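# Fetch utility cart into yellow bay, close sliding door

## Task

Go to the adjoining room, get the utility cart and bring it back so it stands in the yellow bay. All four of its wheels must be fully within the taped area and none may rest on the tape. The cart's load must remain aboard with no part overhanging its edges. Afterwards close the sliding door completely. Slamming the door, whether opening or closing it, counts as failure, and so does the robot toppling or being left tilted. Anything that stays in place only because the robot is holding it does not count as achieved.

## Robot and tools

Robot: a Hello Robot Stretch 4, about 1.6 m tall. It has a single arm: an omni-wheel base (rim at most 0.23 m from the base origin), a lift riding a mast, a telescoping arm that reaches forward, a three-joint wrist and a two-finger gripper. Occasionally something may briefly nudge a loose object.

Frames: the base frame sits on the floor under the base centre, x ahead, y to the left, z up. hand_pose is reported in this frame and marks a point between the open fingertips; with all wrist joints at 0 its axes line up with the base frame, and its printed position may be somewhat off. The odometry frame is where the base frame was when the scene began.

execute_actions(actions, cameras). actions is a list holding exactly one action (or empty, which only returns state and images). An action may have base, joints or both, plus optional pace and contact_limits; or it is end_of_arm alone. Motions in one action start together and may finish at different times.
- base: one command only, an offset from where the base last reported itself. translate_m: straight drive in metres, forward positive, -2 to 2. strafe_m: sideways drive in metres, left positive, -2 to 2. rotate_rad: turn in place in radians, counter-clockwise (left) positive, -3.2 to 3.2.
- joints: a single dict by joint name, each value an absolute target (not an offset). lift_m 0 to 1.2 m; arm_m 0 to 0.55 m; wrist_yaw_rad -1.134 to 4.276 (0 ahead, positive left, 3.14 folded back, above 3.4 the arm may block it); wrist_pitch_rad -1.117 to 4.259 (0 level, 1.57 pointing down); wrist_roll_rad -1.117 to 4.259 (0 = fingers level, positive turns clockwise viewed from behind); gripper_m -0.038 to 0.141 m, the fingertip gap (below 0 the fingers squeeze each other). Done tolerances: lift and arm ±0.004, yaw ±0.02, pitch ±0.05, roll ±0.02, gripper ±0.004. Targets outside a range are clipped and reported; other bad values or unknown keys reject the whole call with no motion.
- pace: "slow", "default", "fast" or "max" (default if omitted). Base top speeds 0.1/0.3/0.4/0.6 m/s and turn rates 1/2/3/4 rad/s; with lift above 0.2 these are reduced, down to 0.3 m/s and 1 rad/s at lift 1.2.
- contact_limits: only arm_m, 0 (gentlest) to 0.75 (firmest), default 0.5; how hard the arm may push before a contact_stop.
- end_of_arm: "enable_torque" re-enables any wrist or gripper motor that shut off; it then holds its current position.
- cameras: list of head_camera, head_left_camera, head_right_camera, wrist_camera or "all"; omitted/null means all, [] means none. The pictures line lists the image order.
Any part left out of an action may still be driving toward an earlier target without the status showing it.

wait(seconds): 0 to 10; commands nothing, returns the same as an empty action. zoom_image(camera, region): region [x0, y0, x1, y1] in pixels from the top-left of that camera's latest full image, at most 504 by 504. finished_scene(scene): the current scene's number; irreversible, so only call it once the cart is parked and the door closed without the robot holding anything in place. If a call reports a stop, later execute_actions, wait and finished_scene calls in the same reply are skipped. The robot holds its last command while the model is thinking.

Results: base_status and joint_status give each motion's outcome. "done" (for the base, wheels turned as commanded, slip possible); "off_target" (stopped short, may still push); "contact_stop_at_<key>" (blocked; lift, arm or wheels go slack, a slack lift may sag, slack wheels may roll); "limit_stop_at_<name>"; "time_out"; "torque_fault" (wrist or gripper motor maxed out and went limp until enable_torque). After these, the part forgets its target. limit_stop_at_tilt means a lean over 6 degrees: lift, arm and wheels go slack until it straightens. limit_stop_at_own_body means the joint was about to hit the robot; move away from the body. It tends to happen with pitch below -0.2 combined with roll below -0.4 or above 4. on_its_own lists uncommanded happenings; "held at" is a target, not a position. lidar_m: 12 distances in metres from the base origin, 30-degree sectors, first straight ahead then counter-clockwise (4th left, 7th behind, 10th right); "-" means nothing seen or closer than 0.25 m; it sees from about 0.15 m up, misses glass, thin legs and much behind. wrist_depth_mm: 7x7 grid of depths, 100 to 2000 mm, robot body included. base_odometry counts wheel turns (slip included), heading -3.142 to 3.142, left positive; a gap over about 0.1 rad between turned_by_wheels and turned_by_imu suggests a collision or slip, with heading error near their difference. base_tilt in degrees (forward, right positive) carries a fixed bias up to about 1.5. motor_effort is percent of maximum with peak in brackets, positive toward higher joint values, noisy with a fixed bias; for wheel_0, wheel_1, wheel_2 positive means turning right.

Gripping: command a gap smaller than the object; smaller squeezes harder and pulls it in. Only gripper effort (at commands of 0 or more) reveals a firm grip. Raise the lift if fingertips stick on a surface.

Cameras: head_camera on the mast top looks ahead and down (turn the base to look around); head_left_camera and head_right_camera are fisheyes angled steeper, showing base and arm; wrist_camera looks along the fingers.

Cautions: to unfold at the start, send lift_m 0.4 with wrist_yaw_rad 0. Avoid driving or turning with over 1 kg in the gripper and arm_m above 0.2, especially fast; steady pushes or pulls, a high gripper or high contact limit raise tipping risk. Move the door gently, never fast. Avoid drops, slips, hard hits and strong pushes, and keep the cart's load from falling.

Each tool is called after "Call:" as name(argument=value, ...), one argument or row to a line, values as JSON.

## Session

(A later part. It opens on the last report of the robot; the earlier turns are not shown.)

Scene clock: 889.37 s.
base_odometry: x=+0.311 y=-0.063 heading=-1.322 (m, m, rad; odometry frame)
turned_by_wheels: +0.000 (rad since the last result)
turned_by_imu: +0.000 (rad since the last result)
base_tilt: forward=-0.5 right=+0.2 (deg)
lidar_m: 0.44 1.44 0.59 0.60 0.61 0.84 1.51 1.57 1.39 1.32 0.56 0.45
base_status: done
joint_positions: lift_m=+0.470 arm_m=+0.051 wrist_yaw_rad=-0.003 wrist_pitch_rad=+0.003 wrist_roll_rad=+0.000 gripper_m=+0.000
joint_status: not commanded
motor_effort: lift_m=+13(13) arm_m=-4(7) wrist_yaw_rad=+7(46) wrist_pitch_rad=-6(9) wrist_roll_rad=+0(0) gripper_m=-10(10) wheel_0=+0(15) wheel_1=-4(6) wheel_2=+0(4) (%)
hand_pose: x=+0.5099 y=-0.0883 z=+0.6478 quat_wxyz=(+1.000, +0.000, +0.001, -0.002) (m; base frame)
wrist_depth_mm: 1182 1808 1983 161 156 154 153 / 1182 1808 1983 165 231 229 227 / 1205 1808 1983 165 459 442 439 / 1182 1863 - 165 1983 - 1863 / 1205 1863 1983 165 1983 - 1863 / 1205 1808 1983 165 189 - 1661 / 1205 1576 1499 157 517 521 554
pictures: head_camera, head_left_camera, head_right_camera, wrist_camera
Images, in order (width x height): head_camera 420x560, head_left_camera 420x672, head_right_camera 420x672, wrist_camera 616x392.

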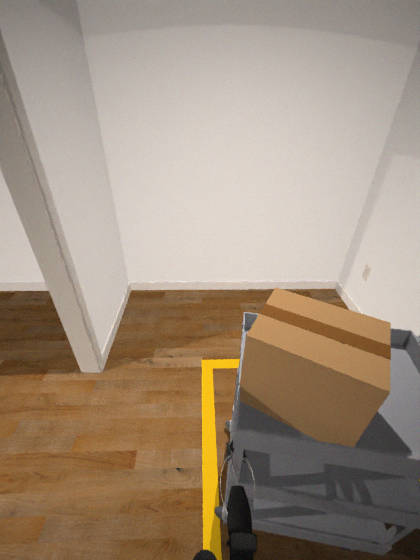

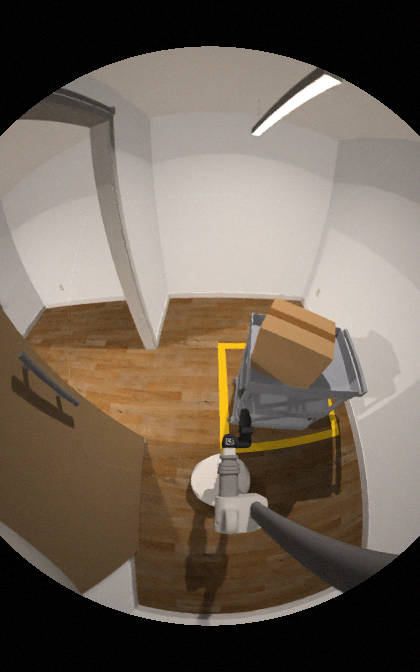

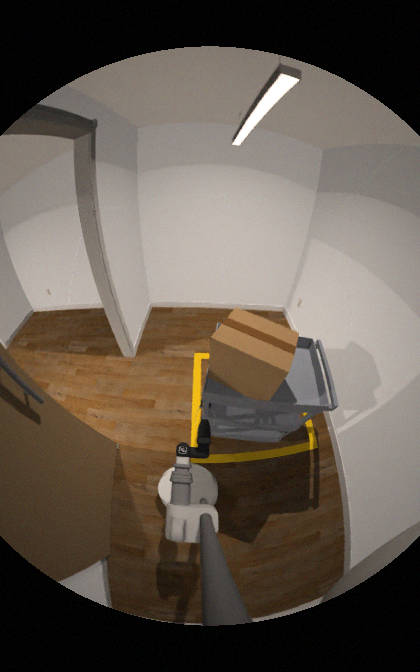

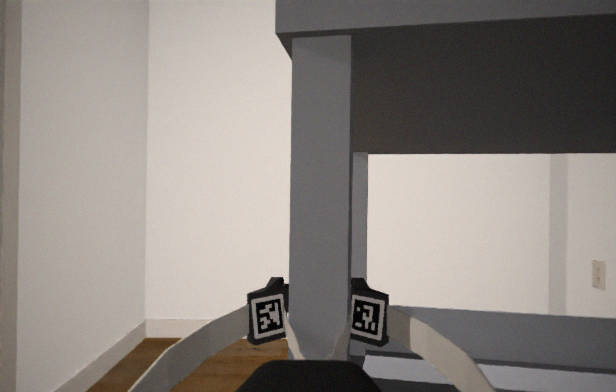

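Call:
execute_actions(
  actions=[
    {"joints":{"gripper_m":0.1}},
  ],
  cameras=[],
)

Call:
execute_actions(
  actions=[
    {"base":{"translate_m":-0.2},"joints":{"arm_m":0}},
  ],
  cameras=[],
)

Call:
execute_actions(
  actions=[
    {"base":{"strafe_m":-0.35},"joints":{"lift_m":0.4,"wrist_pitch_rad":0.55}},
  ],
)

Scene clock: 903.03 s.
base_odometry: x=+0.311 y=-0.063 heading=-1.322 (m, m, rad; odometry frame)
turned_by_wheels: +0.000 (rad since the last result)
turned_by_imu: -0.001 (rad since the last result)
base_tilt: forward=-0.4 right=+0.2 (deg)
lidar_m: 0.45 1.44 0.60 0.59 0.63 0.83 1.52 1.55 1.39 1.33 0.54 0.44
base_status: not commanded
joint_positions: lift_m=+0.470 arm_m=+0.051 wrist_yaw_rad=+0.000 wrist_pitch_rad=+0.003 wrist_roll_rad=+0.000 gripper_m=+0.100
joint_status: all done
motor_effort: lift_m=+13(13) arm_m=-5(4) wrist_yaw_rad=-1(7) wrist_pitch_rad=-9(7) wrist_roll_rad=-1(0) gripper_m=-1(4) wheel_0=+1(0) wheel_1=-4(4) wheel_2=+0(0) (%)
hand_pose: x=+0.5101 y=-0.0875 z=+0.6478 quat_wxyz=(+1.000, +0.000, +0.001, +0.000) (m; base frame)
wrist_depth_mm: 1182 1756 - 161 155 154 153 / 1160 1808 1983 165 231 229 227 / 1160 1756 1983 165 455 445 439 / 1182 1808 1983 165 1983 1983 1863 / 1205 1808 1983 165 1983 - 1863 / 1205 1708 200 164 211 574 1708 / 1182 1464 1661 144 549 521 549
pictures: none
No camera images: the call's "cameras" was empty. Leave "cameras" out to get every camera's image.

Scene clock: 905.10 s.
base_odometry: x=+0.262 y=+0.131 heading=-1.322 (m, m, rad; odometry frame)
turned_by_wheels: +0.000 (rad since the last result)
turned_by_imu: +0.000 (rad since the last result)
base_tilt: forward=-0.5 right=+0.2 (deg)
lidar_m: 0.64 1.61 0.62 0.59 0.61 0.92 1.32 1.38 1.38 1.33 0.80 0.63
base_status: done
joint_positions: lift_m=+0.470 arm_m=+0.001 wrist_yaw_rad=+0.000 wrist_pitch_rad=+0.003 wrist_roll_rad=+0.000 gripper_m=+0.100
joint_status: all done
motor_effort: lift_m=+13(13) arm_m=-6(6) wrist_yaw_rad=-2(1) wrist_pitch_rad=-8(6) wrist_roll_rad=-1(0) gripper_m=-2(2) wheel_0=+0(6) wheel_1=-2(11) wheel_2=+0(9) (%)
hand_pose: x=+0.4604 y=-0.0874 z=+0.6478 quat_wxyz=(+1.000, +0.000, +0.001, +0.000) (m; base frame)
wrist_depth_mm: 1281 1756 - - 480 421 392 / 1255 1756 - 413 394 379 368 / 1255 1756 - 455 449 439 433 / 1281 1808 - - - - 1863 / 1281 1808 - - - - 1863 / 1281 1708 200 842 211 778 778 / 1281 1464 1661 144 397 382 564
pictures: none
No camera images: the call's "cameras" was empty. Leave "cameras" out to get every camera's image.

Scene clock: 907.60 s.
base_odometry: x=-0.077 y=+0.045 heading=-1.322 (m, m, rad; odometry frame)
turned_by_wheels: +0.000 (rad since the last result)
turned_by_imu: +0.000 (rad since the last result)
base_tilt: forward=-0.4 right=+0.2 (deg)
lidar_m: 0.57 0.64 0.98 0.95 0.97 1.36 1.29 1.36 1.04 0.98 1.01 0.58
base_status: done
joint_positions: lift_m=+0.400 arm_m=+0.001 wrist_yaw_rad=+0.000 wrist_pitch_rad=+0.552 wrist_roll_rad=+0.000 gripper_m=+0.100
joint_status: all done
motor_effort: lift_m=+14(14) arm_m=-5(6) wrist_yaw_rad=-2(3) wrist_pitch_rad=-5(7) wrist_roll_rad=+1(1) gripper_m=-3(2) wheel_0=-2(8) wheel_1=-1(6) wheel_2=+0(0) (%)
hand_pose: x=+0.4175 y=-0.0874 z=+0.4273 quat_wxyz=(+0.962, +0.000, +0.272, +0.000) (m; base frame)
wrist_depth_mm: 449 591 750 723 699 654 449 / 379 362 347 332 319 307 297 / 452 1366 891 359 345 330 319 / 1078 1118 866 878 866 1098 370 / 878 676 699 707 707 683 878 / 759 539 199 585 212 430 788 / 676 647 661 144 496 455 676
pictures: head_camera, head_left_camera, head_right_camera, wrist_camera
Images, in order (width x height): head_camera 420x560, head_left_camera 420x672, head_right_camera 420x672, wrist_camera 616x392.

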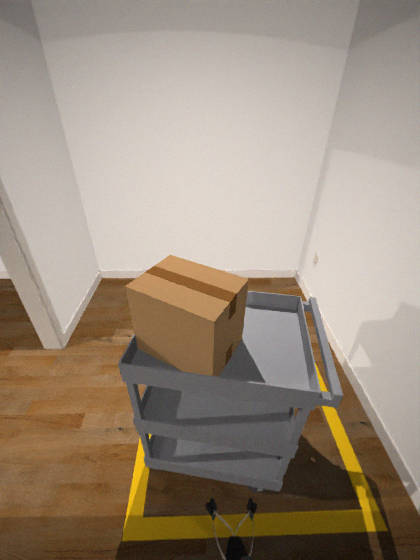

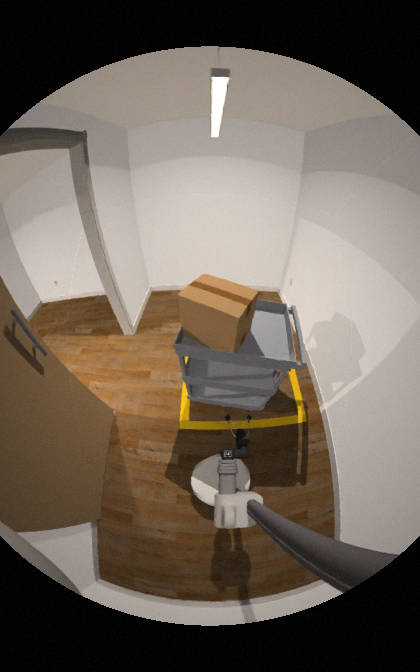

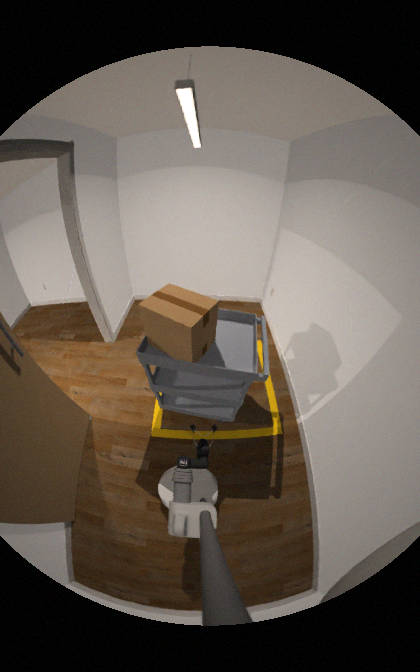

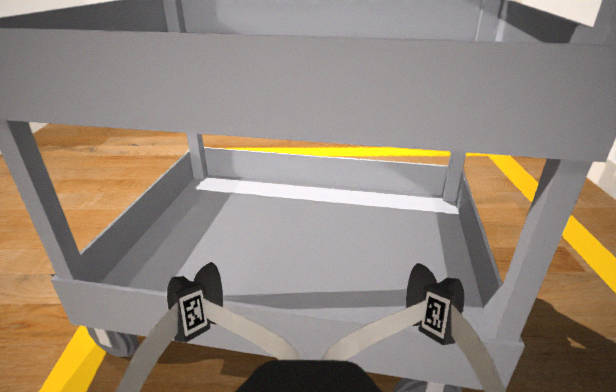

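Call:
execute_actions(
  actions=[
    {"base":{"strafe_m":-0.19},"joints":{"lift_m":0.47,"wrist_pitch_rad":0.0}},
  ],
  cameras=["wrist_camera"],
)

Scene clock: 919.87 s.
base_odometry: x=-0.261 y=-0.002 heading=-1.322 (m, m, rad; odometry frame)
turned_by_wheels: +0.000 (rad since the last result)
turned_by_imu: -0.001 (rad since the last result)
base_tilt: forward=-0.4 right=+0.2 (deg)
lidar_m: 0.54 0.61 1.15 1.13 1.17 1.38 1.30 1.19 0.84 0.78 0.83 0.55
base_status: done
joint_positions: lift_m=+0.470 arm_m=+0.001 wrist_yaw_rad=+0.000 wrist_pitch_rad=+0.003 wrist_roll_rad=+0.000 gripper_m=+0.100
joint_status: all done
motor_effort: lift_m=+22(21) arm_m=-5(5) wrist_yaw_rad=-2(3) wrist_pitch_rad=-8(15) wrist_roll_rad=+0(0) gripper_m=-3(2) wheel_0=+0(8) wheel_1=+0(10) wheel_2=+0(1) (%)
hand_pose: x=+0.4603 y=-0.0874 z=+0.6471 quat_wxyz=(+1.000, +0.000, +0.001, +0.000) (m; base frame)
wrist_depth_mm: 379 359 343 327 317 1499 1098 / 370 355 342 325 317 1618 1098 / 496 484 477 459 - 1576 1098 / 1983 - - - - 1576 1098 / - - - - - 1618 1078 / 723 809 200 788 211 1397 1098 / 377 359 549 144 1576 1397 1098
pictures: wrist_camera
Images, in order (width x height): wrist_camera 616x392.

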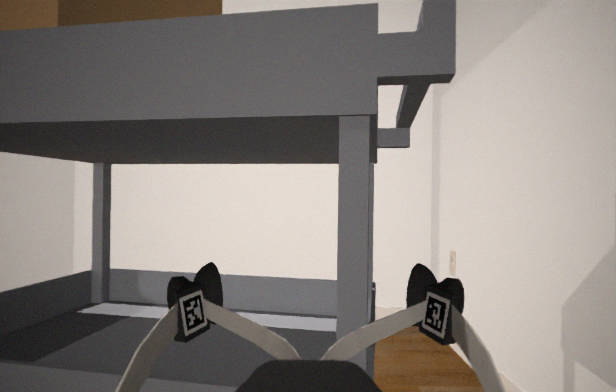

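Call:
execute_actions(
  actions=[
    {"base":{"strafe_m":-0.034},"pace":"slow"},
  ],
  cameras=[],
)

Call:
execute_actions(
  actions=[
    {"joints":{"arm_m":0.13}},
  ],
  cameras=[],
)

Call:
execute_actions(
  actions=[
    {"joints":{"gripper_m":0.0}},
  ],
  cameras=["wrist_camera"],
)

Call:
execute_actions(
  actions=[
    {"joints":{"arm_m":0.19},"base":{"strafe_m":-0.07},"pace":"slow"},
  ],
)

Scene clock: 931.27 s.
base_odometry: x=-0.294 y=-0.011 heading=-1.323 (m, m, rad; odometry frame)
turned_by_wheels: +0.000 (rad since the last result)
turned_by_imu: -0.001 (rad since the last result)
base_tilt: forward=-0.4 right=+0.3 (deg)
lidar_m: 0.53 0.60 1.21 1.16 1.19 1.37 1.28 1.12 0.80 0.75 0.79 0.56
base_status: done
joint_positions: lift_m=+0.470 arm_m=+0.001 wrist_yaw_rad=+0.000 wrist_pitch_rad=+0.003 wrist_roll_rad=+0.000 gripper_m=+0.100
joint_status: not commanded
motor_effort: lift_m=+22(22) arm_m=-5(5) wrist_yaw_rad=-2(2) wrist_pitch_rad=-9(7) wrist_roll_rad=+0(0) gripper_m=-2(1) wheel_0=+1(6) wheel_1=-3(7) wheel_2=+0(0) (%)
hand_pose: x=+0.4603 y=-0.0874 z=+0.6471 quat_wxyz=(+1.000, +0.000, +0.001, +0.000) (m; base frame)
wrist_depth_mm: 373 353 336 322 314 1576 1042 / 366 349 334 322 564 1537 1042 / 496 484 477 392 - 1537 1042 / 1983 - - - - 1499 1042 / 1983 - - - - 1537 1042 / 732 809 200 750 212 1336 1008 / 539 353 544 145 1708 1336 1042
pictures: none
No camera images: the call's "cameras" was empty. Leave "cameras" out to get every camera's image.

Scene clock: 932.70 s.
base_odometry: x=-0.294 y=-0.011 heading=-1.323 (m, m, rad; odometry frame)
turned_by_wheels: +0.000 (rad since the last result)
turned_by_imu: +0.000 (rad since the last result)
base_tilt: forward=-0.4 right=+0.2 (deg)
lidar_m: 0.54 0.60 1.19 1.17 1.22 1.37 1.30 1.13 0.80 0.76 0.80 0.56
base_status: not commanded
joint_positions: lift_m=+0.470 arm_m=+0.129 wrist_yaw_rad=+0.000 wrist_pitch_rad=+0.003 wrist_roll_rad=+0.000 gripper_m=+0.100
joint_status: all done
motor_effort: lift_m=+22(22) arm_m=+6(7) wrist_yaw_rad=-3(2) wrist_pitch_rad=-9(9) wrist_roll_rad=+0(1) gripper_m=-3(4) wheel_0=+1(1) wheel_1=-3(3) wheel_2=+0(0) (%)
hand_pose: x=+0.5884 y=-0.0874 z=+0.6471 quat_wxyz=(+1.000, +0.000, +0.001, +0.000) (m; base frame)
wrist_depth_mm: 217 208 198 191 327 1499 1042 / 246 244 240 198 - 1537 1042 / 508 496 484 198 - 1499 1042 / 1921 - - 198 - 1537 1042 / 1863 - - 197 - 1499 1008 / 707 715 199 197 211 1308 1025 / 535 504 544 144 1708 1336 1025
pictures: none
No camera images: the call's "cameras" was empty. Leave "cameras" out to get every camera's image.

Scene clock: 934.50 s.
base_odometry: x=-0.294 y=-0.011 heading=-1.323 (m, m, rad; odometry frame)
turned_by_wheels: +0.000 (rad since the last result)
turned_by_imu: -0.001 (rad since the last result)
base_tilt: forward=-0.3 right=+0.2 (deg)
lidar_m: 0.53 0.60 1.21 1.16 1.20 1.37 1.30 1.14 0.79 0.76 0.80 0.54
base_status: not commanded
joint_positions: lift_m=+0.470 arm_m=+0.129 wrist_yaw_rad=+0.002 wrist_pitch_rad=+0.003 wrist_roll_rad=+0.000 gripper_m=+0.000
joint_status: all done
motor_effort: lift_m=+22(22) arm_m=+4(6) wrist_yaw_rad=-8(8) wrist_pitch_rad=-5(7) wrist_roll_rad=+0(0) gripper_m=-14(14) wheel_0=+2(1) wheel_1=-3(3) wheel_2=+0(0) (%)
hand_pose: x=+0.5889 y=-0.0868 z=+0.6471 quat_wxyz=(+1.000, +0.000, +0.001, +0.001) (m; base frame)
wrist_depth_mm: 213 202 192 184 329 1576 1060 / 245 242 240 191 603 1576 1042 / 504 488 484 190 - 1537 1042 / 1921 - - 191 - 1537 1025 / 1921 - - 190 - 1537 1042 / 715 707 188 191 187 1537 1042 / 530 477 512 188 1576 1229 1025
pictures: wrist_camera
Images, in order (width x height): wrist_camera 616x392.

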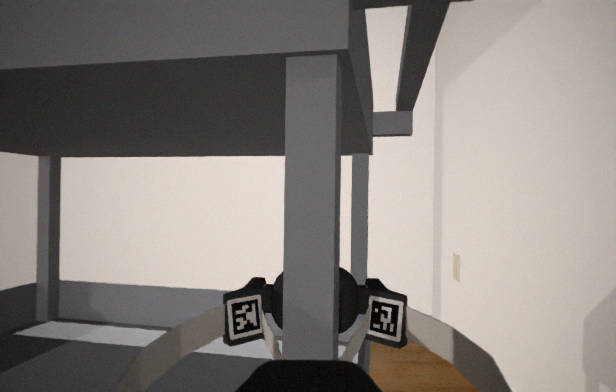

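Scene clock: 936.33 s.
base_odometry: x=-0.362 y=-0.028 heading=-1.322 (m, m, rad; odometry frame)
turned_by_wheels: +0.000 (rad since the last result)
turned_by_imu: +0.000 (rad since the last result)
base_tilt: forward=-0.4 right=+0.2 (deg)
lidar_m: 0.58 0.62 1.27 1.23 1.29 1.37 1.30 1.04 0.74 0.70 0.72 0.61
base_status: done
joint_positions: lift_m=+0.470 arm_m=+0.189 wrist_yaw_rad=+0.001 wrist_pitch_rad=+0.002 wrist_roll_rad=+0.000 gripper_m=+0.000
joint_status: all done
motor_effort: lift_m=+22(22) arm_m=+7(7) wrist_yaw_rad=-6(19) wrist_pitch_rad=-7(9) wrist_roll_rad=+0(0) gripper_m=-11(16) wheel_0=+5(12) wheel_1=-1(5) wheel_2=+0(0) (%)
hand_pose: x=+0.6483 y=-0.0871 z=+0.6473 quat_wxyz=(+1.000, +0.000, +0.001, +0.001) (m; base frame)
wrist_depth_mm: 186 183 180 177 1983 1366 946 / 246 243 241 183 - 1397 931 / 504 496 484 183 - 1397 931 / - - - 183 - 1366 946 / - - - 183 - 1336 917 / 661 661 186 183 186 1366 917 / 535 473 512 148 1618 1118 917
pictures: head_camera, head_left_camera, head_right_camera, wrist_camera
Images, in order (width x height): head_camera 420x560, head_left_camera 420x672, head_right_camera 420x672, wrist_camera 616x392.

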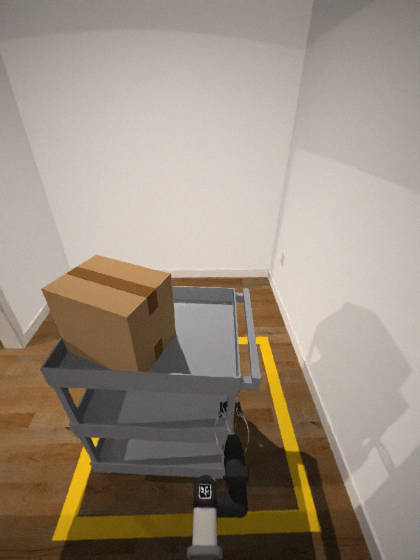

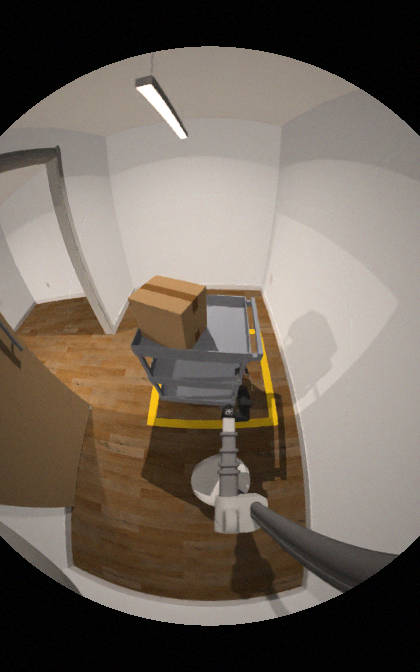

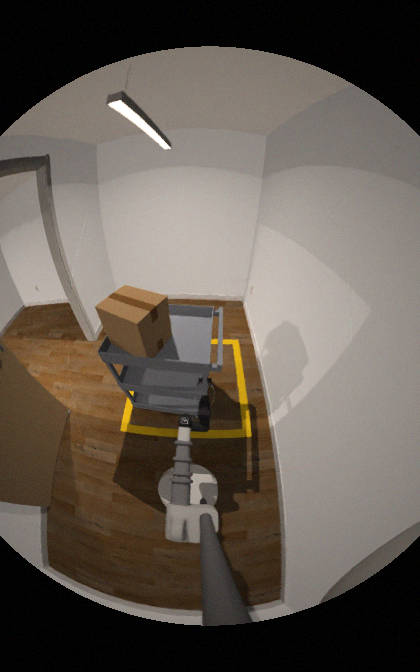

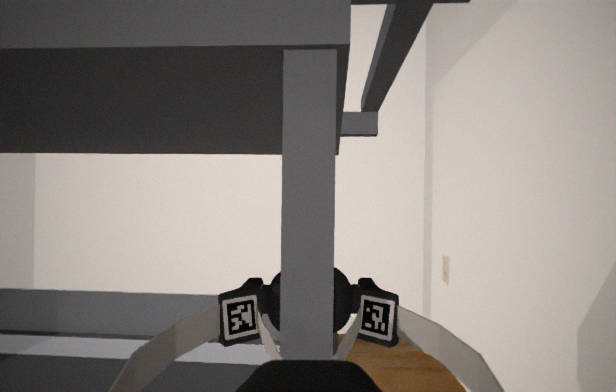

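Call:
execute_actions(
  actions=[
    {"base":{"strafe_m":-0.07},"pace":"slow"},
  ],
  cameras=["head_camera","wrist_camera"],
)

Call:
execute_actions(
  actions=[
    {"joints":{"gripper_m":0.1}},
  ],
  cameras=[],
)

Call:
execute_actions(
  actions=[
    {"joints":{"arm_m":0.0}},
  ],
  cameras=[],
)

Call:
execute_actions(
  actions=[
    {"joints":{"lift_m":0.25,"wrist_pitch_rad":0.35},"base":{"strafe_m":0.3}},
  ],
  cameras=["head_camera","wrist_camera"],
)

Scene clock: 948.30 s.
base_odometry: x=-0.430 y=-0.045 heading=-1.322 (m, m, rad; odometry frame)
turned_by_wheels: +0.001 (rad since the last result)
turned_by_imu: +0.000 (rad since the last result)
base_tilt: forward=-0.3 right=+0.3 (deg)
lidar_m: 0.58 0.61 1.34 1.31 1.35 1.37 1.29 0.94 0.66 0.61 0.65 0.88
base_status: done
joint_positions: lift_m=+0.470 arm_m=+0.189 wrist_yaw_rad=+0.006 wrist_pitch_rad=+0.002 wrist_roll_rad=+0.000 gripper_m=+0.000
joint_status: not commanded
on_its_own: wrist_yaw_rad is at rest, and its effort (-20) is outside its rest range (-13 to +13)
motor_effort: lift_m=+22(22) arm_m=+3(7) wrist_yaw_rad=-20(43) wrist_pitch_rad=-4(6) wrist_roll_rad=+0(1) gripper_m=-14(16) wheel_0=+5(13) wheel_1=-2(8) wheel_2=+5(8) (%)
hand_pose: x=+0.6493 y=-0.0857 z=+0.6473 quat_wxyz=(+1.000, +0.000, +0.001, +0.003) (m; base frame)
wrist_depth_mm: 181 180 179 179 366 1255 842 / 246 243 241 184 1983 1255 842 / 504 492 484 184 - 1255 854 / - - - 184 - 1229 842 / - - - 184 - 1229 831 / 640 640 186 184 186 1229 831 / 530 477 508 151 1576 1008 831
pictures: head_camera, wrist_camera
Images, in order (width x height): head_camera 420x560, wrist_camera 616x392.

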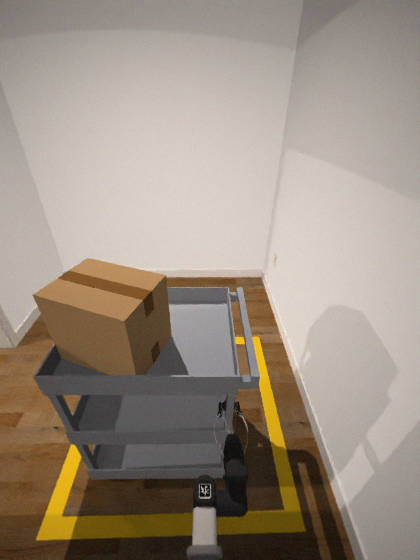

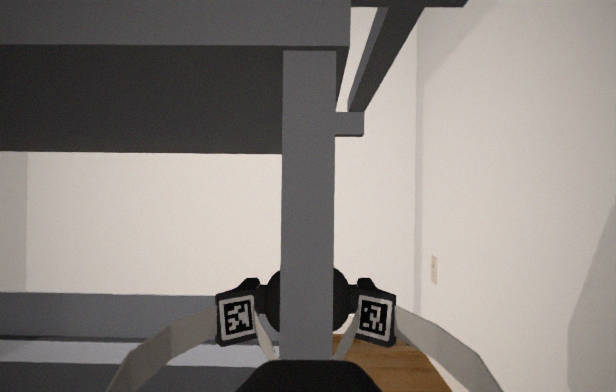

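Scene clock: 950.10 s.
base_odometry: x=-0.430 y=-0.045 heading=-1.322 (m, m, rad; odometry frame)
turned_by_wheels: +0.000 (rad since the last result)
turned_by_imu: -0.001 (rad since the last result)
base_tilt: forward=-0.4 right=+0.2 (deg)
lidar_m: 0.58 0.61 1.32 1.31 1.33 1.37 1.30 0.93 0.63 0.62 0.65 0.87
base_status: not commanded
joint_positions: lift_m=+0.470 arm_m=+0.189 wrist_yaw_rad=+0.000 wrist_pitch_rad=+0.002 wrist_roll_rad=+0.000 gripper_m=+0.100
joint_status: all done
motor_effort: lift_m=+22(22) arm_m=+3(3) wrist_yaw_rad=-3(20) wrist_pitch_rad=-8(6) wrist_roll_rad=+0(1) gripper_m=-1(18) wheel_0=+2(5) wheel_1=-2(2) wheel_2=+2(5) (%)
hand_pose: x=+0.6488 y=-0.0873 z=+0.6473 quat_wxyz=(+1.000, +0.000, +0.001, +0.000) (m; base frame)
wrist_depth_mm: 182 182 182 182 355 1229 820 / 247 245 242 187 1863 1229 831 / 508 496 488 188 - 1205 820 / - - - 187 - 1205 820 / - - - 187 - 1205 831 / 640 640 199 187 211 1042 809 / 535 504 539 144 1618 1042 820
pictures: none
No camera images: the call's "cameras" was empty. Leave "cameras" out to get every camera's image.

Scene clock: 951.77 s.
base_odometry: x=-0.430 y=-0.045 heading=-1.322 (m, m, rad; odometry frame)
turned_by_wheels: +0.000 (rad since the last result)
turned_by_imu: -0.001 (rad since the last result)
base_tilt: forward=-0.4 right=+0.3 (deg)
lidar_m: 0.57 0.62 1.34 1.30 1.36 1.36 1.30 0.92 0.65 0.62 0.64 0.87
base_status: not commanded
joint_positions: lift_m=+0.470 arm_m=+0.001 wrist_yaw_rad=+0.000 wrist_pitch_rad=+0.002 wrist_roll_rad=+0.000 gripper_m=+0.100
joint_status: all done
motor_effort: lift_m=+22(22) arm_m=-5(6) wrist_yaw_rad=-2(3) wrist_pitch_rad=-9(8) wrist_roll_rad=+0(1) gripper_m=-2(1) wheel_0=+2(2) wheel_1=-2(2) wheel_2=+2(2) (%)
hand_pose: x=+0.4604 y=-0.0875 z=+0.6472 quat_wxyz=(+1.000, +0.000, +0.001, +0.000) (m; base frame)
wrist_depth_mm: 394 492 - - - 1255 831 / 375 373 373 373 1708 1229 842 / 496 484 473 469 - 1205 831 / - - - - - 1205 820 / - - - - - 1205 831 / 798 809 199 842 212 1042 820 / 375 370 549 144 1661 1060 820
pictures: none
No camera images: the call's "cameras" was empty. Leave "cameras" out to get every camera's image.

Scene clock: 954.10 s.
base_odometry: x=-0.139 y=+0.029 heading=-1.322 (m, m, rad; odometry frame)
turned_by_wheels: +0.000 (rad since the last result)
turned_by_imu: -0.002 (rad since the last result)
base_tilt: forward=-0.4 right=+0.2 (deg)
lidar_m: 0.58 0.61 1.05 1.00 1.06 1.38 1.30 1.36 0.94 0.90 0.96 0.60
base_status: done
joint_positions: lift_m=+0.250 arm_m=+0.001 wrist_yaw_rad=+0.000 wrist_pitch_rad=+0.352 wrist_roll_rad=+0.000 gripper_m=+0.100
joint_status: all done
motor_effort: lift_m=+13(21) arm_m=-5(5) wrist_yaw_rad=-2(2) wrist_pitch_rad=-7(5) wrist_roll_rad=-1(1) gripper_m=-1(2) wheel_0=+1(8) wheel_1=+0(8) wheel_2=+0(1) (%)
hand_pose: x=+0.4427 y=-0.0874 z=+0.3292 quat_wxyz=(+0.985, +0.000, +0.175, +0.000) (m; base frame)
wrist_depth_mm: 322 322 322 322 322 322 322 / 366 - - - - 1537 1229 / 1537 - - - - 1756 1336 / 1182 1397 866 866 866 1205 1281 / 496 621 661 661 661 627 544 / 427 418 199 421 211 418 418 / 597 436 442 144 439 436 439
pictures: head_camera, wrist_camera
Images, in order (width x height): head_camera 420x560, wrist_camera 616x392.

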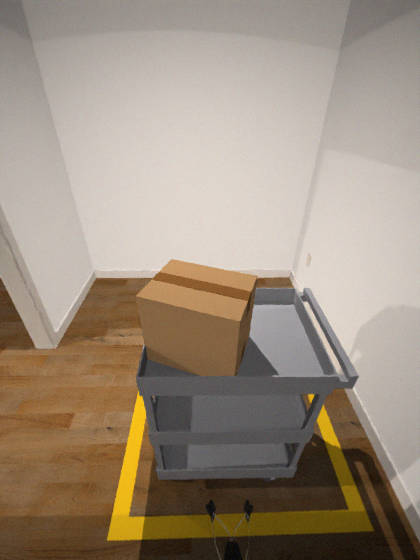

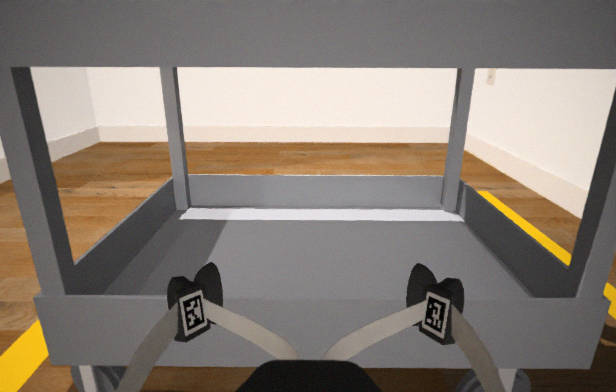

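Call:
execute_actions(
  actions=[
    {"joints":{"lift_m":0.8,"wrist_pitch_rad":0.0,"gripper_m":0.06},"base":{"strafe_m":0.5}},
  ],
  cameras=[],
)

Call:
execute_actions(
  actions=[
    {"base":{"rotate_rad":0.8}},
  ],
)

Scene clock: 993.13 s.
base_odometry: x=+0.346 y=+0.152 heading=-1.322 (m, m, rad; odometry frame)
turned_by_wheels: +0.000 (rad since the last result)
turned_by_imu: -0.004 (rad since the last result)
base_tilt: forward=-0.4 right=+0.2 (deg)
lidar_m: 1.09 1.58 0.53 0.51 0.53 0.72 1.31 1.37 1.49 1.41 0.87 0.64
base_status: done
joint_positions: lift_m=+0.800 arm_m=+0.001 wrist_yaw_rad=+0.000 wrist_pitch_rad=+0.003 wrist_roll_rad=+0.000 gripper_m=+0.060
joint_status: all done
motor_effort: lift_m=+22(22) arm_m=-5(5) wrist_yaw_rad=-2(2) wrist_pitch_rad=-8(15) wrist_roll_rad=+0(0) gripper_m=-5(3) wheel_0=+1(8) wheel_1=-1(14) wheel_2=+0(0) (%)
hand_pose: x=+0.4603 y=-0.0874 z=+0.9771 quat_wxyz=(+1.000, +0.000, +0.001, +0.000) (m; base frame)
wrist_depth_mm: - 1576 - - - - - / - 1537 - - - - - / - 1537 - - - - - / - 1576 - - - 484 452 / - 1576 - - - 484 452 / - 1576 196 - 195 484 452 / - 1397 - 143 - 424 449
pictures: none
No camera images: the call's "cameras" was empty. Leave "cameras" out to get every camera's image.

Scene clock: 994.67 s.
base_odometry: x=+0.346 y=+0.152 heading=-0.522 (m, m, rad; odometry frame)
turned_by_wheels: +0.800 (rad since the last result)
turned_by_imu: +0.804 (rad since the last result)
base_tilt: forward=-0.4 right=+0.2 (deg)
lidar_m: 0.59 0.51 0.49 0.61 1.14 1.30 1.53 1.43 1.43 0.69 0.65 1.58
base_status: done
joint_positions: lift_m=+0.800 arm_m=+0.001 wrist_yaw_rad=+0.000 wrist_pitch_rad=+0.003 wrist_roll_rad=+0.000 gripper_m=+0.060
joint_status: not commanded
motor_effort: lift_m=+22(22) arm_m=-5(5) wrist_yaw_rad=-3(3) wrist_pitch_rad=-7(9) wrist_roll_rad=+0(0) gripper_m=-6(3) wheel_0=+0(5) wheel_1=+0(5) wheel_2=-1(8) (%)
hand_pose: x=+0.4604 y=-0.0874 z=+0.9771 quat_wxyz=(+1.000, +0.000, +0.001, +0.000) (m; base frame)
wrist_depth_mm: 364 418 473 - - 1336 1863 / 362 418 473 - - 1336 1808 / 364 418 473 - - 1308 1808 / 364 421 473 - - 1336 1808 / 364 421 500 - - 1336 1863 / 364 421 197 - 195 1308 1808 / 366 404 500 143 - 1308 1863
pictures: head_camera, head_left_camera, head_right_camera, wrist_camera
Images, in order (width x height): head_camera 420x560, head_left_camera 420x672, head_right_camera 420x672, wrist_camera 616x392.

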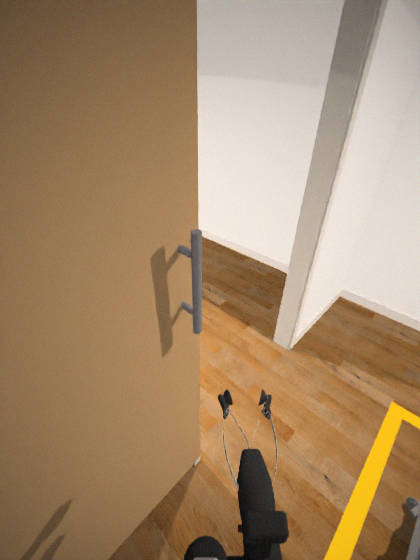

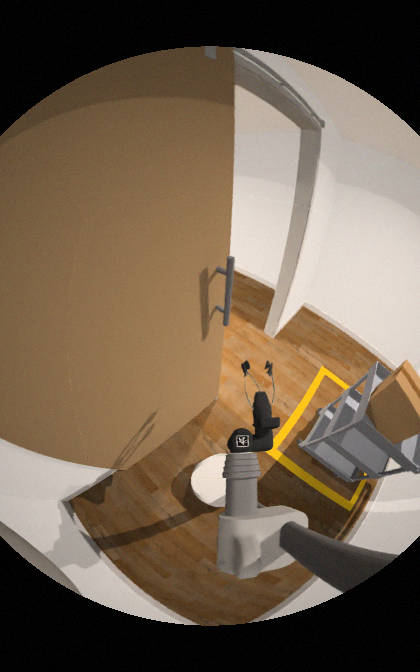

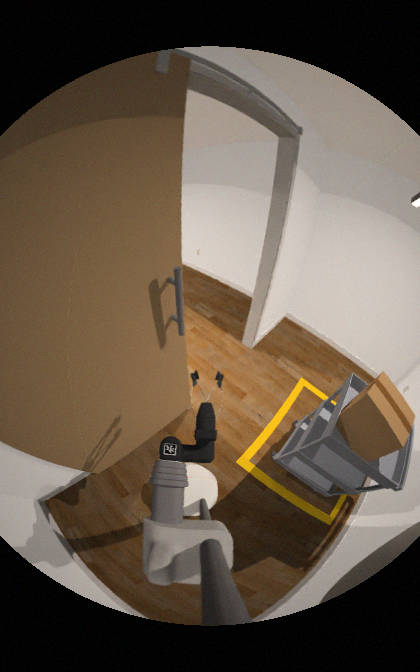

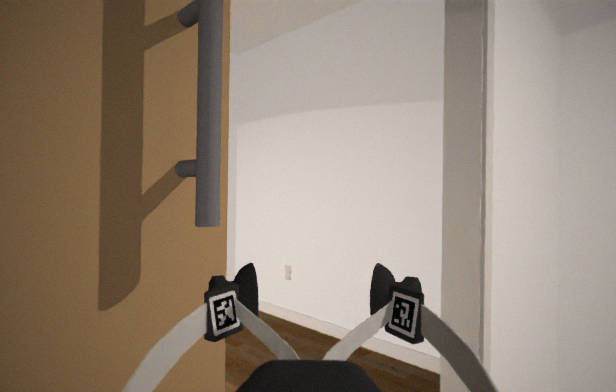

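Call:
execute_actions(
  actions=[
    {"base":{"translate_m":-0.2},"joints":{"lift_m":1.0,"wrist_yaw_rad":-0.5,"arm_m":0.15}},
  ],
  cameras=[],
)

Call:
execute_actions(
  actions=[
    {"base":{"strafe_m":0.3}},
  ],
  cameras=[],
)

Call:
execute_actions(
  actions=[
    {"joints":{"arm_m":0.36}},
  ],
)

Scene clock: 1023.20 s.
base_odometry: x=+0.172 y=+0.252 heading=-0.522 (m, m, rad; odometry frame)
turned_by_wheels: +0.000 (rad since the last result)
turned_by_imu: -0.001 (rad since the last result)
base_tilt: forward=-0.4 right=+0.2 (deg)
lidar_m: 0.77 0.66 0.64 0.75 1.16 1.15 1.35 1.28 1.28 0.84 0.72 1.77
base_status: done
joint_positions: lift_m=+1.000 arm_m=+0.149 wrist_yaw_rad=-0.500 wrist_pitch_rad=+0.003 wrist_roll_rad=+0.000 gripper_m=+0.060
joint_status: all done
motor_effort: lift_m=+22(19) arm_m=+6(5) wrist_yaw_rad=-2(5) wrist_pitch_rad=-9(6) wrist_roll_rad=+0(0) gripper_m=-3(1) wheel_0=+1(5) wheel_1=-1(8) wheel_2=+1(9) (%)
hand_pose: x=+0.5312 y=-0.2150 z=+1.1771 quat_wxyz=(+0.969, +0.000, +0.001, -0.247) (m; base frame)
wrist_depth_mm: - - - 1983 - - - / - - - 1983 - - - / - - - - - - - / - - - - - - 1983 / - - - - - - - / - - 196 - 195 - 1983 / - - - 143 - - -
pictures: none
No camera images: the call's "cameras" was empty. Leave "cameras" out to get every camera's image.

Scene clock: 1025.53 s.
base_odometry: x=+0.322 y=+0.512 heading=-0.522 (m, m, rad; odometry frame)
turned_by_wheels: +0.000 (rad since the last result)
turned_by_imu: -0.002 (rad since the last result)
base_tilt: forward=-0.4 right=+0.2 (deg)
lidar_m: 0.51 0.44 0.43 0.56 0.96 0.95 1.13 1.51 1.50 1.08 0.99 0.86
base_status: done
joint_positions: lift_m=+1.000 arm_m=+0.149 wrist_yaw_rad=-0.500 wrist_pitch_rad=+0.003 wrist_roll_rad=+0.000 gripper_m=+0.060
joint_status: not commanded
motor_effort: lift_m=+22(22) arm_m=+6(6) wrist_yaw_rad=-3(2) wrist_pitch_rad=-6(7) wrist_roll_rad=+0(0) gripper_m=-4(2) wheel_0=+2(8) wheel_1=+1(9) wheel_2=+0(0) (%)
hand_pose: x=+0.5312 y=-0.2150 z=+1.1771 quat_wxyz=(+0.969, +0.000, +0.001, -0.247) (m; base frame)
wrist_depth_mm: 319 415 597 1808 - - - / 319 413 603 1863 - - - / 320 421 564 1863 - - - / 322 418 535 1863 - - - / 324 418 539 1921 - - - / 322 421 196 1921 195 - - / 324 389 539 143 - - -
pictures: none
No camera images: the call's "cameras" was empty. Leave "cameras" out to get every camera's image.

Scene clock: 1027.27 s.
base_odometry: x=+0.322 y=+0.512 heading=-0.522 (m, m, rad; odometry frame)
turned_by_wheels: +0.000 (rad since the last result)
turned_by_imu: -0.001 (rad since the last result)
base_tilt: forward=-0.4 right=+0.2 (deg)
lidar_m: 0.51 0.43 0.43 0.56 0.97 0.96 1.12 1.51 1.51 1.09 1.00 0.87
base_status: not commanded
joint_positions: lift_m=+1.000 arm_m=+0.359 wrist_yaw_rad=-0.500 wrist_pitch_rad=+0.003 wrist_roll_rad=+0.000 gripper_m=+0.060
joint_status: all done
motor_effort: lift_m=+22(22) arm_m=+6(6) wrist_yaw_rad=-3(3) wrist_pitch_rad=-7(7) wrist_roll_rad=+0(1) gripper_m=-3(5) wheel_0=+2(2) wheel_1=+1(1) wheel_2=+0(0) (%)
hand_pose: x=+0.7412 y=-0.2150 z=+1.1771 quat_wxyz=(+0.969, +0.000, +0.001, -0.247) (m; base frame)
wrist_depth_mm: 163 211 301 - - - - / 163 212 303 - - - - / 164 213 304 1430 - - - / 164 214 307 407 - - - / 165 214 307 1397 - - - / 165 215 196 1397 195 - - / 166 198 310 143 - - -
pictures: head_camera, head_left_camera, head_right_camera, wrist_camera
Images, in order (width x height): head_camera 420x560, head_left_camera 420x672, head_right_camera 420x672, wrist_camera 616x392.

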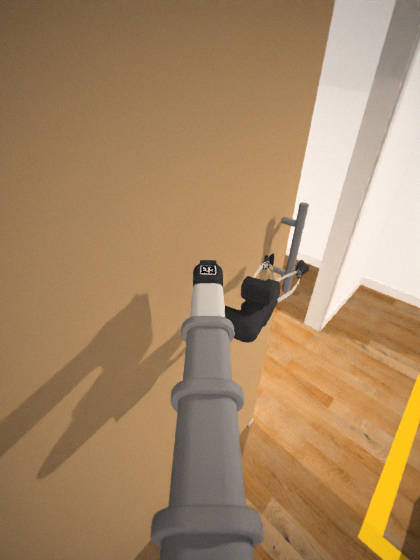

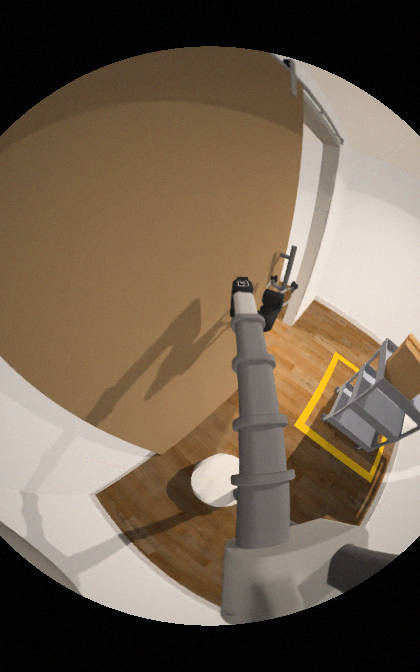

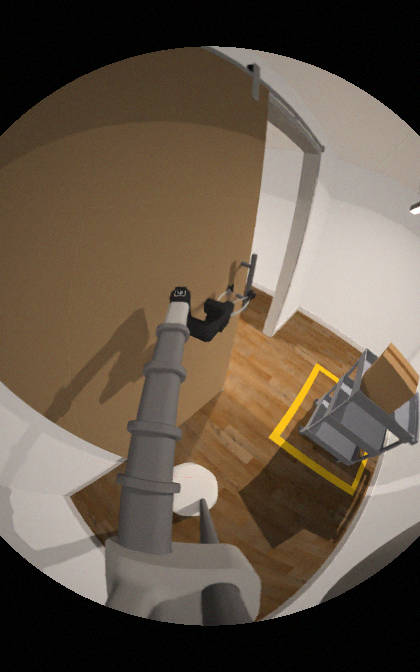

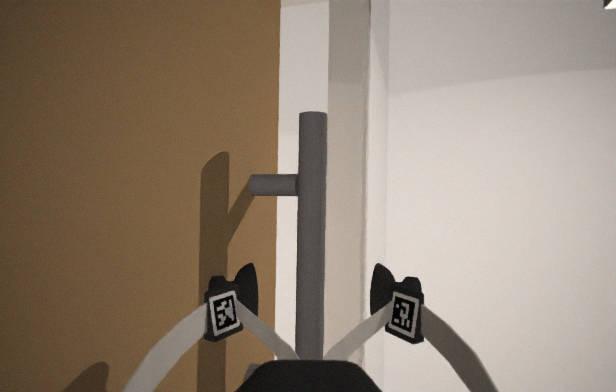

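Call:
execute_actions(
  actions=[
    {"base":{"strafe_m":-0.07},"joints":{"lift_m":0.94,"gripper_m":0.09},"pace":"slow"},
  ],
  cameras=[],
)

Call:
execute_actions(
  actions=[
    {"base":{"translate_m":0.13},"pace":"slow"},
  ],
  cameras=["wrist_camera"],
)

Call:
execute_actions(
  actions=[
    {"base":{"strafe_m":-0.05},"pace":"slow"},
  ],
  cameras=[],
)

Call:
execute_actions(
  actions=[
    {"base":{"translate_m":0.07},"pace":"slow"},
  ],
  cameras=["wrist_camera","head_camera"],
)

Scene clock: 1044.30 s.
base_odometry: x=+0.287 y=+0.451 heading=-0.522 (m, m, rad; odometry frame)
turned_by_wheels: +0.000 (rad since the last result)
turned_by_imu: -0.001 (rad since the last result)
base_tilt: forward=-0.3 right=+0.3 (deg)
lidar_m: 0.58 0.48 0.48 0.64 1.02 1.00 1.18 1.45 1.46 1.03 0.96 1.85
base_status: done
joint_positions: lift_m=+0.940 arm_m=+0.359 wrist_yaw_rad=-0.500 wrist_pitch_rad=+0.003 wrist_roll_rad=+0.000 gripper_m=+0.090
joint_status: all done
motor_effort: lift_m=+13(19) arm_m=+5(6) wrist_yaw_rad=-3(3) wrist_pitch_rad=-8(11) wrist_roll_rad=+0(1) gripper_m=-1(2) wheel_0=+3(5) wheel_1=-3(7) wheel_2=+0(0) (%)
hand_pose: x=+0.7412 y=-0.2150 z=+1.1179 quat_wxyz=(+0.969, +0.000, +0.001, -0.247) (m; base frame)
wrist_depth_mm: 216 281 377 - - - - / 216 282 340 - - - 1983 / 218 282 343 - - - - / 218 283 362 - - - - / 219 285 345 - - - 1983 / 219 274 198 1397 199 - - / 220 264 312 143 - - 1983
pictures: none
No camera images: the call's "cameras" was empty. Leave "cameras" out to get every camera's image.

Scene clock: 1046.90 s.
base_odometry: x=+0.400 y=+0.387 heading=-0.522 (m, m, rad; odometry frame)
turned_by_wheels: +0.000 (rad since the last result)
turned_by_imu: -0.002 (rad since the last result)
base_tilt: forward=-0.4 right=+0.2 (deg)
lidar_m: 0.47 0.38 0.38 0.47 0.91 1.10 1.29 1.56 1.54 0.93 0.89 0.73
base_status: done
joint_positions: lift_m=+0.940 arm_m=+0.359 wrist_yaw_rad=-0.505 wrist_pitch_rad=+0.003 wrist_roll_rad=+0.000 gripper_m=+0.090
joint_status: not commanded
motor_effort: lift_m=+13(13) arm_m=+5(6) wrist_yaw_rad=+12(12) wrist_pitch_rad=-10(8) wrist_roll_rad=-1(0) gripper_m=-3(1) wheel_0=+0(4) wheel_1=+1(5) wheel_2=-5(7) (%)
hand_pose: x=+0.7402 y=-0.2161 z=+1.1179 quat_wxyz=(+0.968, +0.000, +0.001, -0.250) (m; base frame)
wrist_depth_mm: 123 160 217 198 - - 1921 / 123 161 206 196 - - 1983 / 124 162 231 196 - - 1983 / 124 162 234 195 - - 1921 / 124 163 229 194 - - 1921 / 124 163 198 193 199 - 1921 / 125 150 213 148 - - 1921
pictures: wrist_camera
Images, in order (width x height): wrist_camera 616x392.

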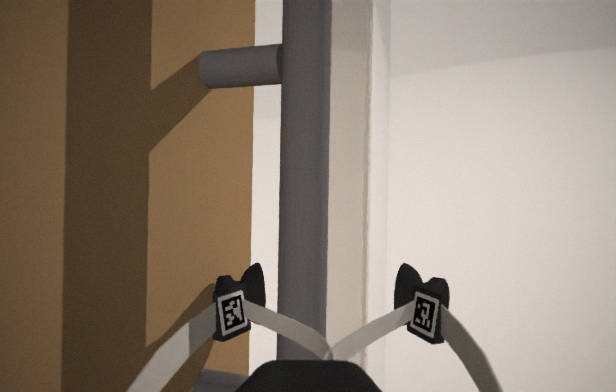

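Scene clock: 1048.50 s.
base_odometry: x=+0.375 y=+0.343 heading=-0.522 (m, m, rad; odometry frame)
turned_by_wheels: +0.001 (rad since the last result)
turned_by_imu: +0.001 (rad since the last result)
base_tilt: forward=-0.4 right=+0.2 (deg)
lidar_m: 0.52 0.43 0.42 0.49 0.97 1.14 1.33 1.49 1.51 0.88 0.82 1.72
base_status: done
joint_positions: lift_m=+0.940 arm_m=+0.359 wrist_yaw_rad=-0.496 wrist_pitch_rad=+0.003 wrist_roll_rad=+0.000 gripper_m=+0.090
joint_status: not commanded
on_its_own: wrist_yaw_rad is at rest, and its effort (-15) is outside its rest range (-13 to +13)
motor_effort: lift_m=+13(13) arm_m=+5(5) wrist_yaw_rad=-15(12) wrist_pitch_rad=-8(8) wrist_roll_rad=+0(0) gripper_m=-4(2) wheel_0=+9(9) wheel_1=+0(12) wheel_2=+3(4) (%)
hand_pose: x=+0.7422 y=-0.2141 z=+1.1179 quat_wxyz=(+0.969, +0.000, +0.001, -0.245) (m; base frame)
wrist_depth_mm: 153 190 178 - - - 1921 / 153 191 178 - - 1983 1863 / 154 200 177 - - - 1921 / 154 200 176 - - - 1921 / 154 200 176 - 1921 1983 1863 / 154 193 175 - 199 1983 1863 / 155 185 174 1255 - 1983 1921
pictures: none
No camera images: the call's "cameras" was empty. Leave "cameras" out to get every camera's image.

Scene clock: 1050.47 s.
base_odometry: x=+0.435 y=+0.309 heading=-0.522 (m, m, rad; odometry frame)
turned_by_wheels: +0.000 (rad since the last result)
turned_by_imu: -0.001 (rad since the last result)
base_tilt: forward=-0.3 right=+0.2 (deg)
lidar_m: 0.45 0.38 0.39 0.44 0.90 1.19 1.37 1.56 1.56 0.84 0.84 0.67
base_status: done
joint_positions: lift_m=+0.940 arm_m=+0.359 wrist_yaw_rad=-0.506 wrist_pitch_rad=+0.003 wrist_roll_rad=+0.000 gripper_m=+0.090
joint_status: not commanded
on_its_own: wrist_yaw_rad is at rest, and its effort (+14) is outside its rest range (-13 to +13)
motor_effort: lift_m=+13(13) arm_m=+6(6) wrist_yaw_rad=+14(15) wrist_pitch_rad=-9(6) wrist_roll_rad=+0(0) gripper_m=+1(5) wheel_0=+1(12) wheel_1=+2(7) wheel_2=-7(9) (%)
hand_pose: x=+0.7400 y=-0.2162 z=+1.1179 quat_wxyz=(+0.968, +0.000, +0.001, -0.250) (m; base frame)
wrist_depth_mm: 111 142 176 163 - 1983 1863 / 111 142 193 163 - 1983 1863 / 111 143 205 162 - 1983 1863 / 111 143 206 162 - 1983 1921 / 112 144 206 162 - 1983 1863 / 112 144 185 162 193 1921 1863 / 110 133 209 148 - 1921 1863
pictures: head_camera, wrist_camera
Images, in order (width x height): head_camera 420x560, wrist_camera 616x392.

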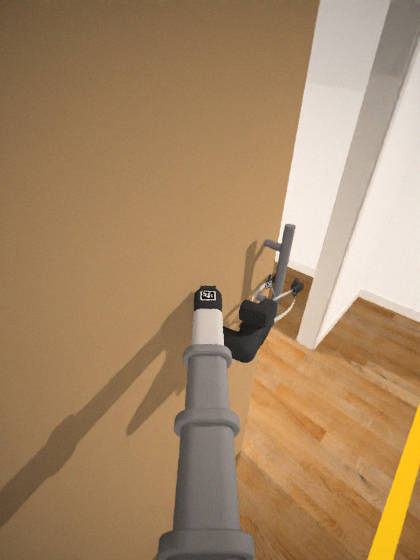

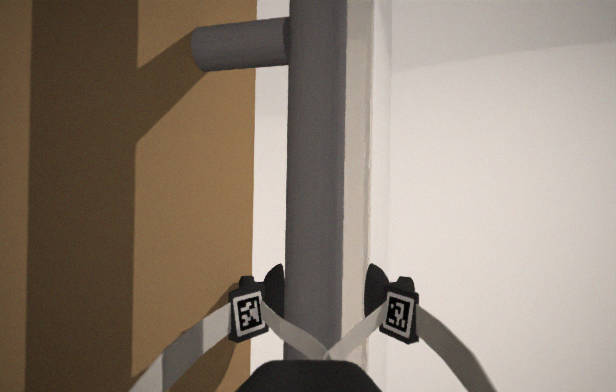

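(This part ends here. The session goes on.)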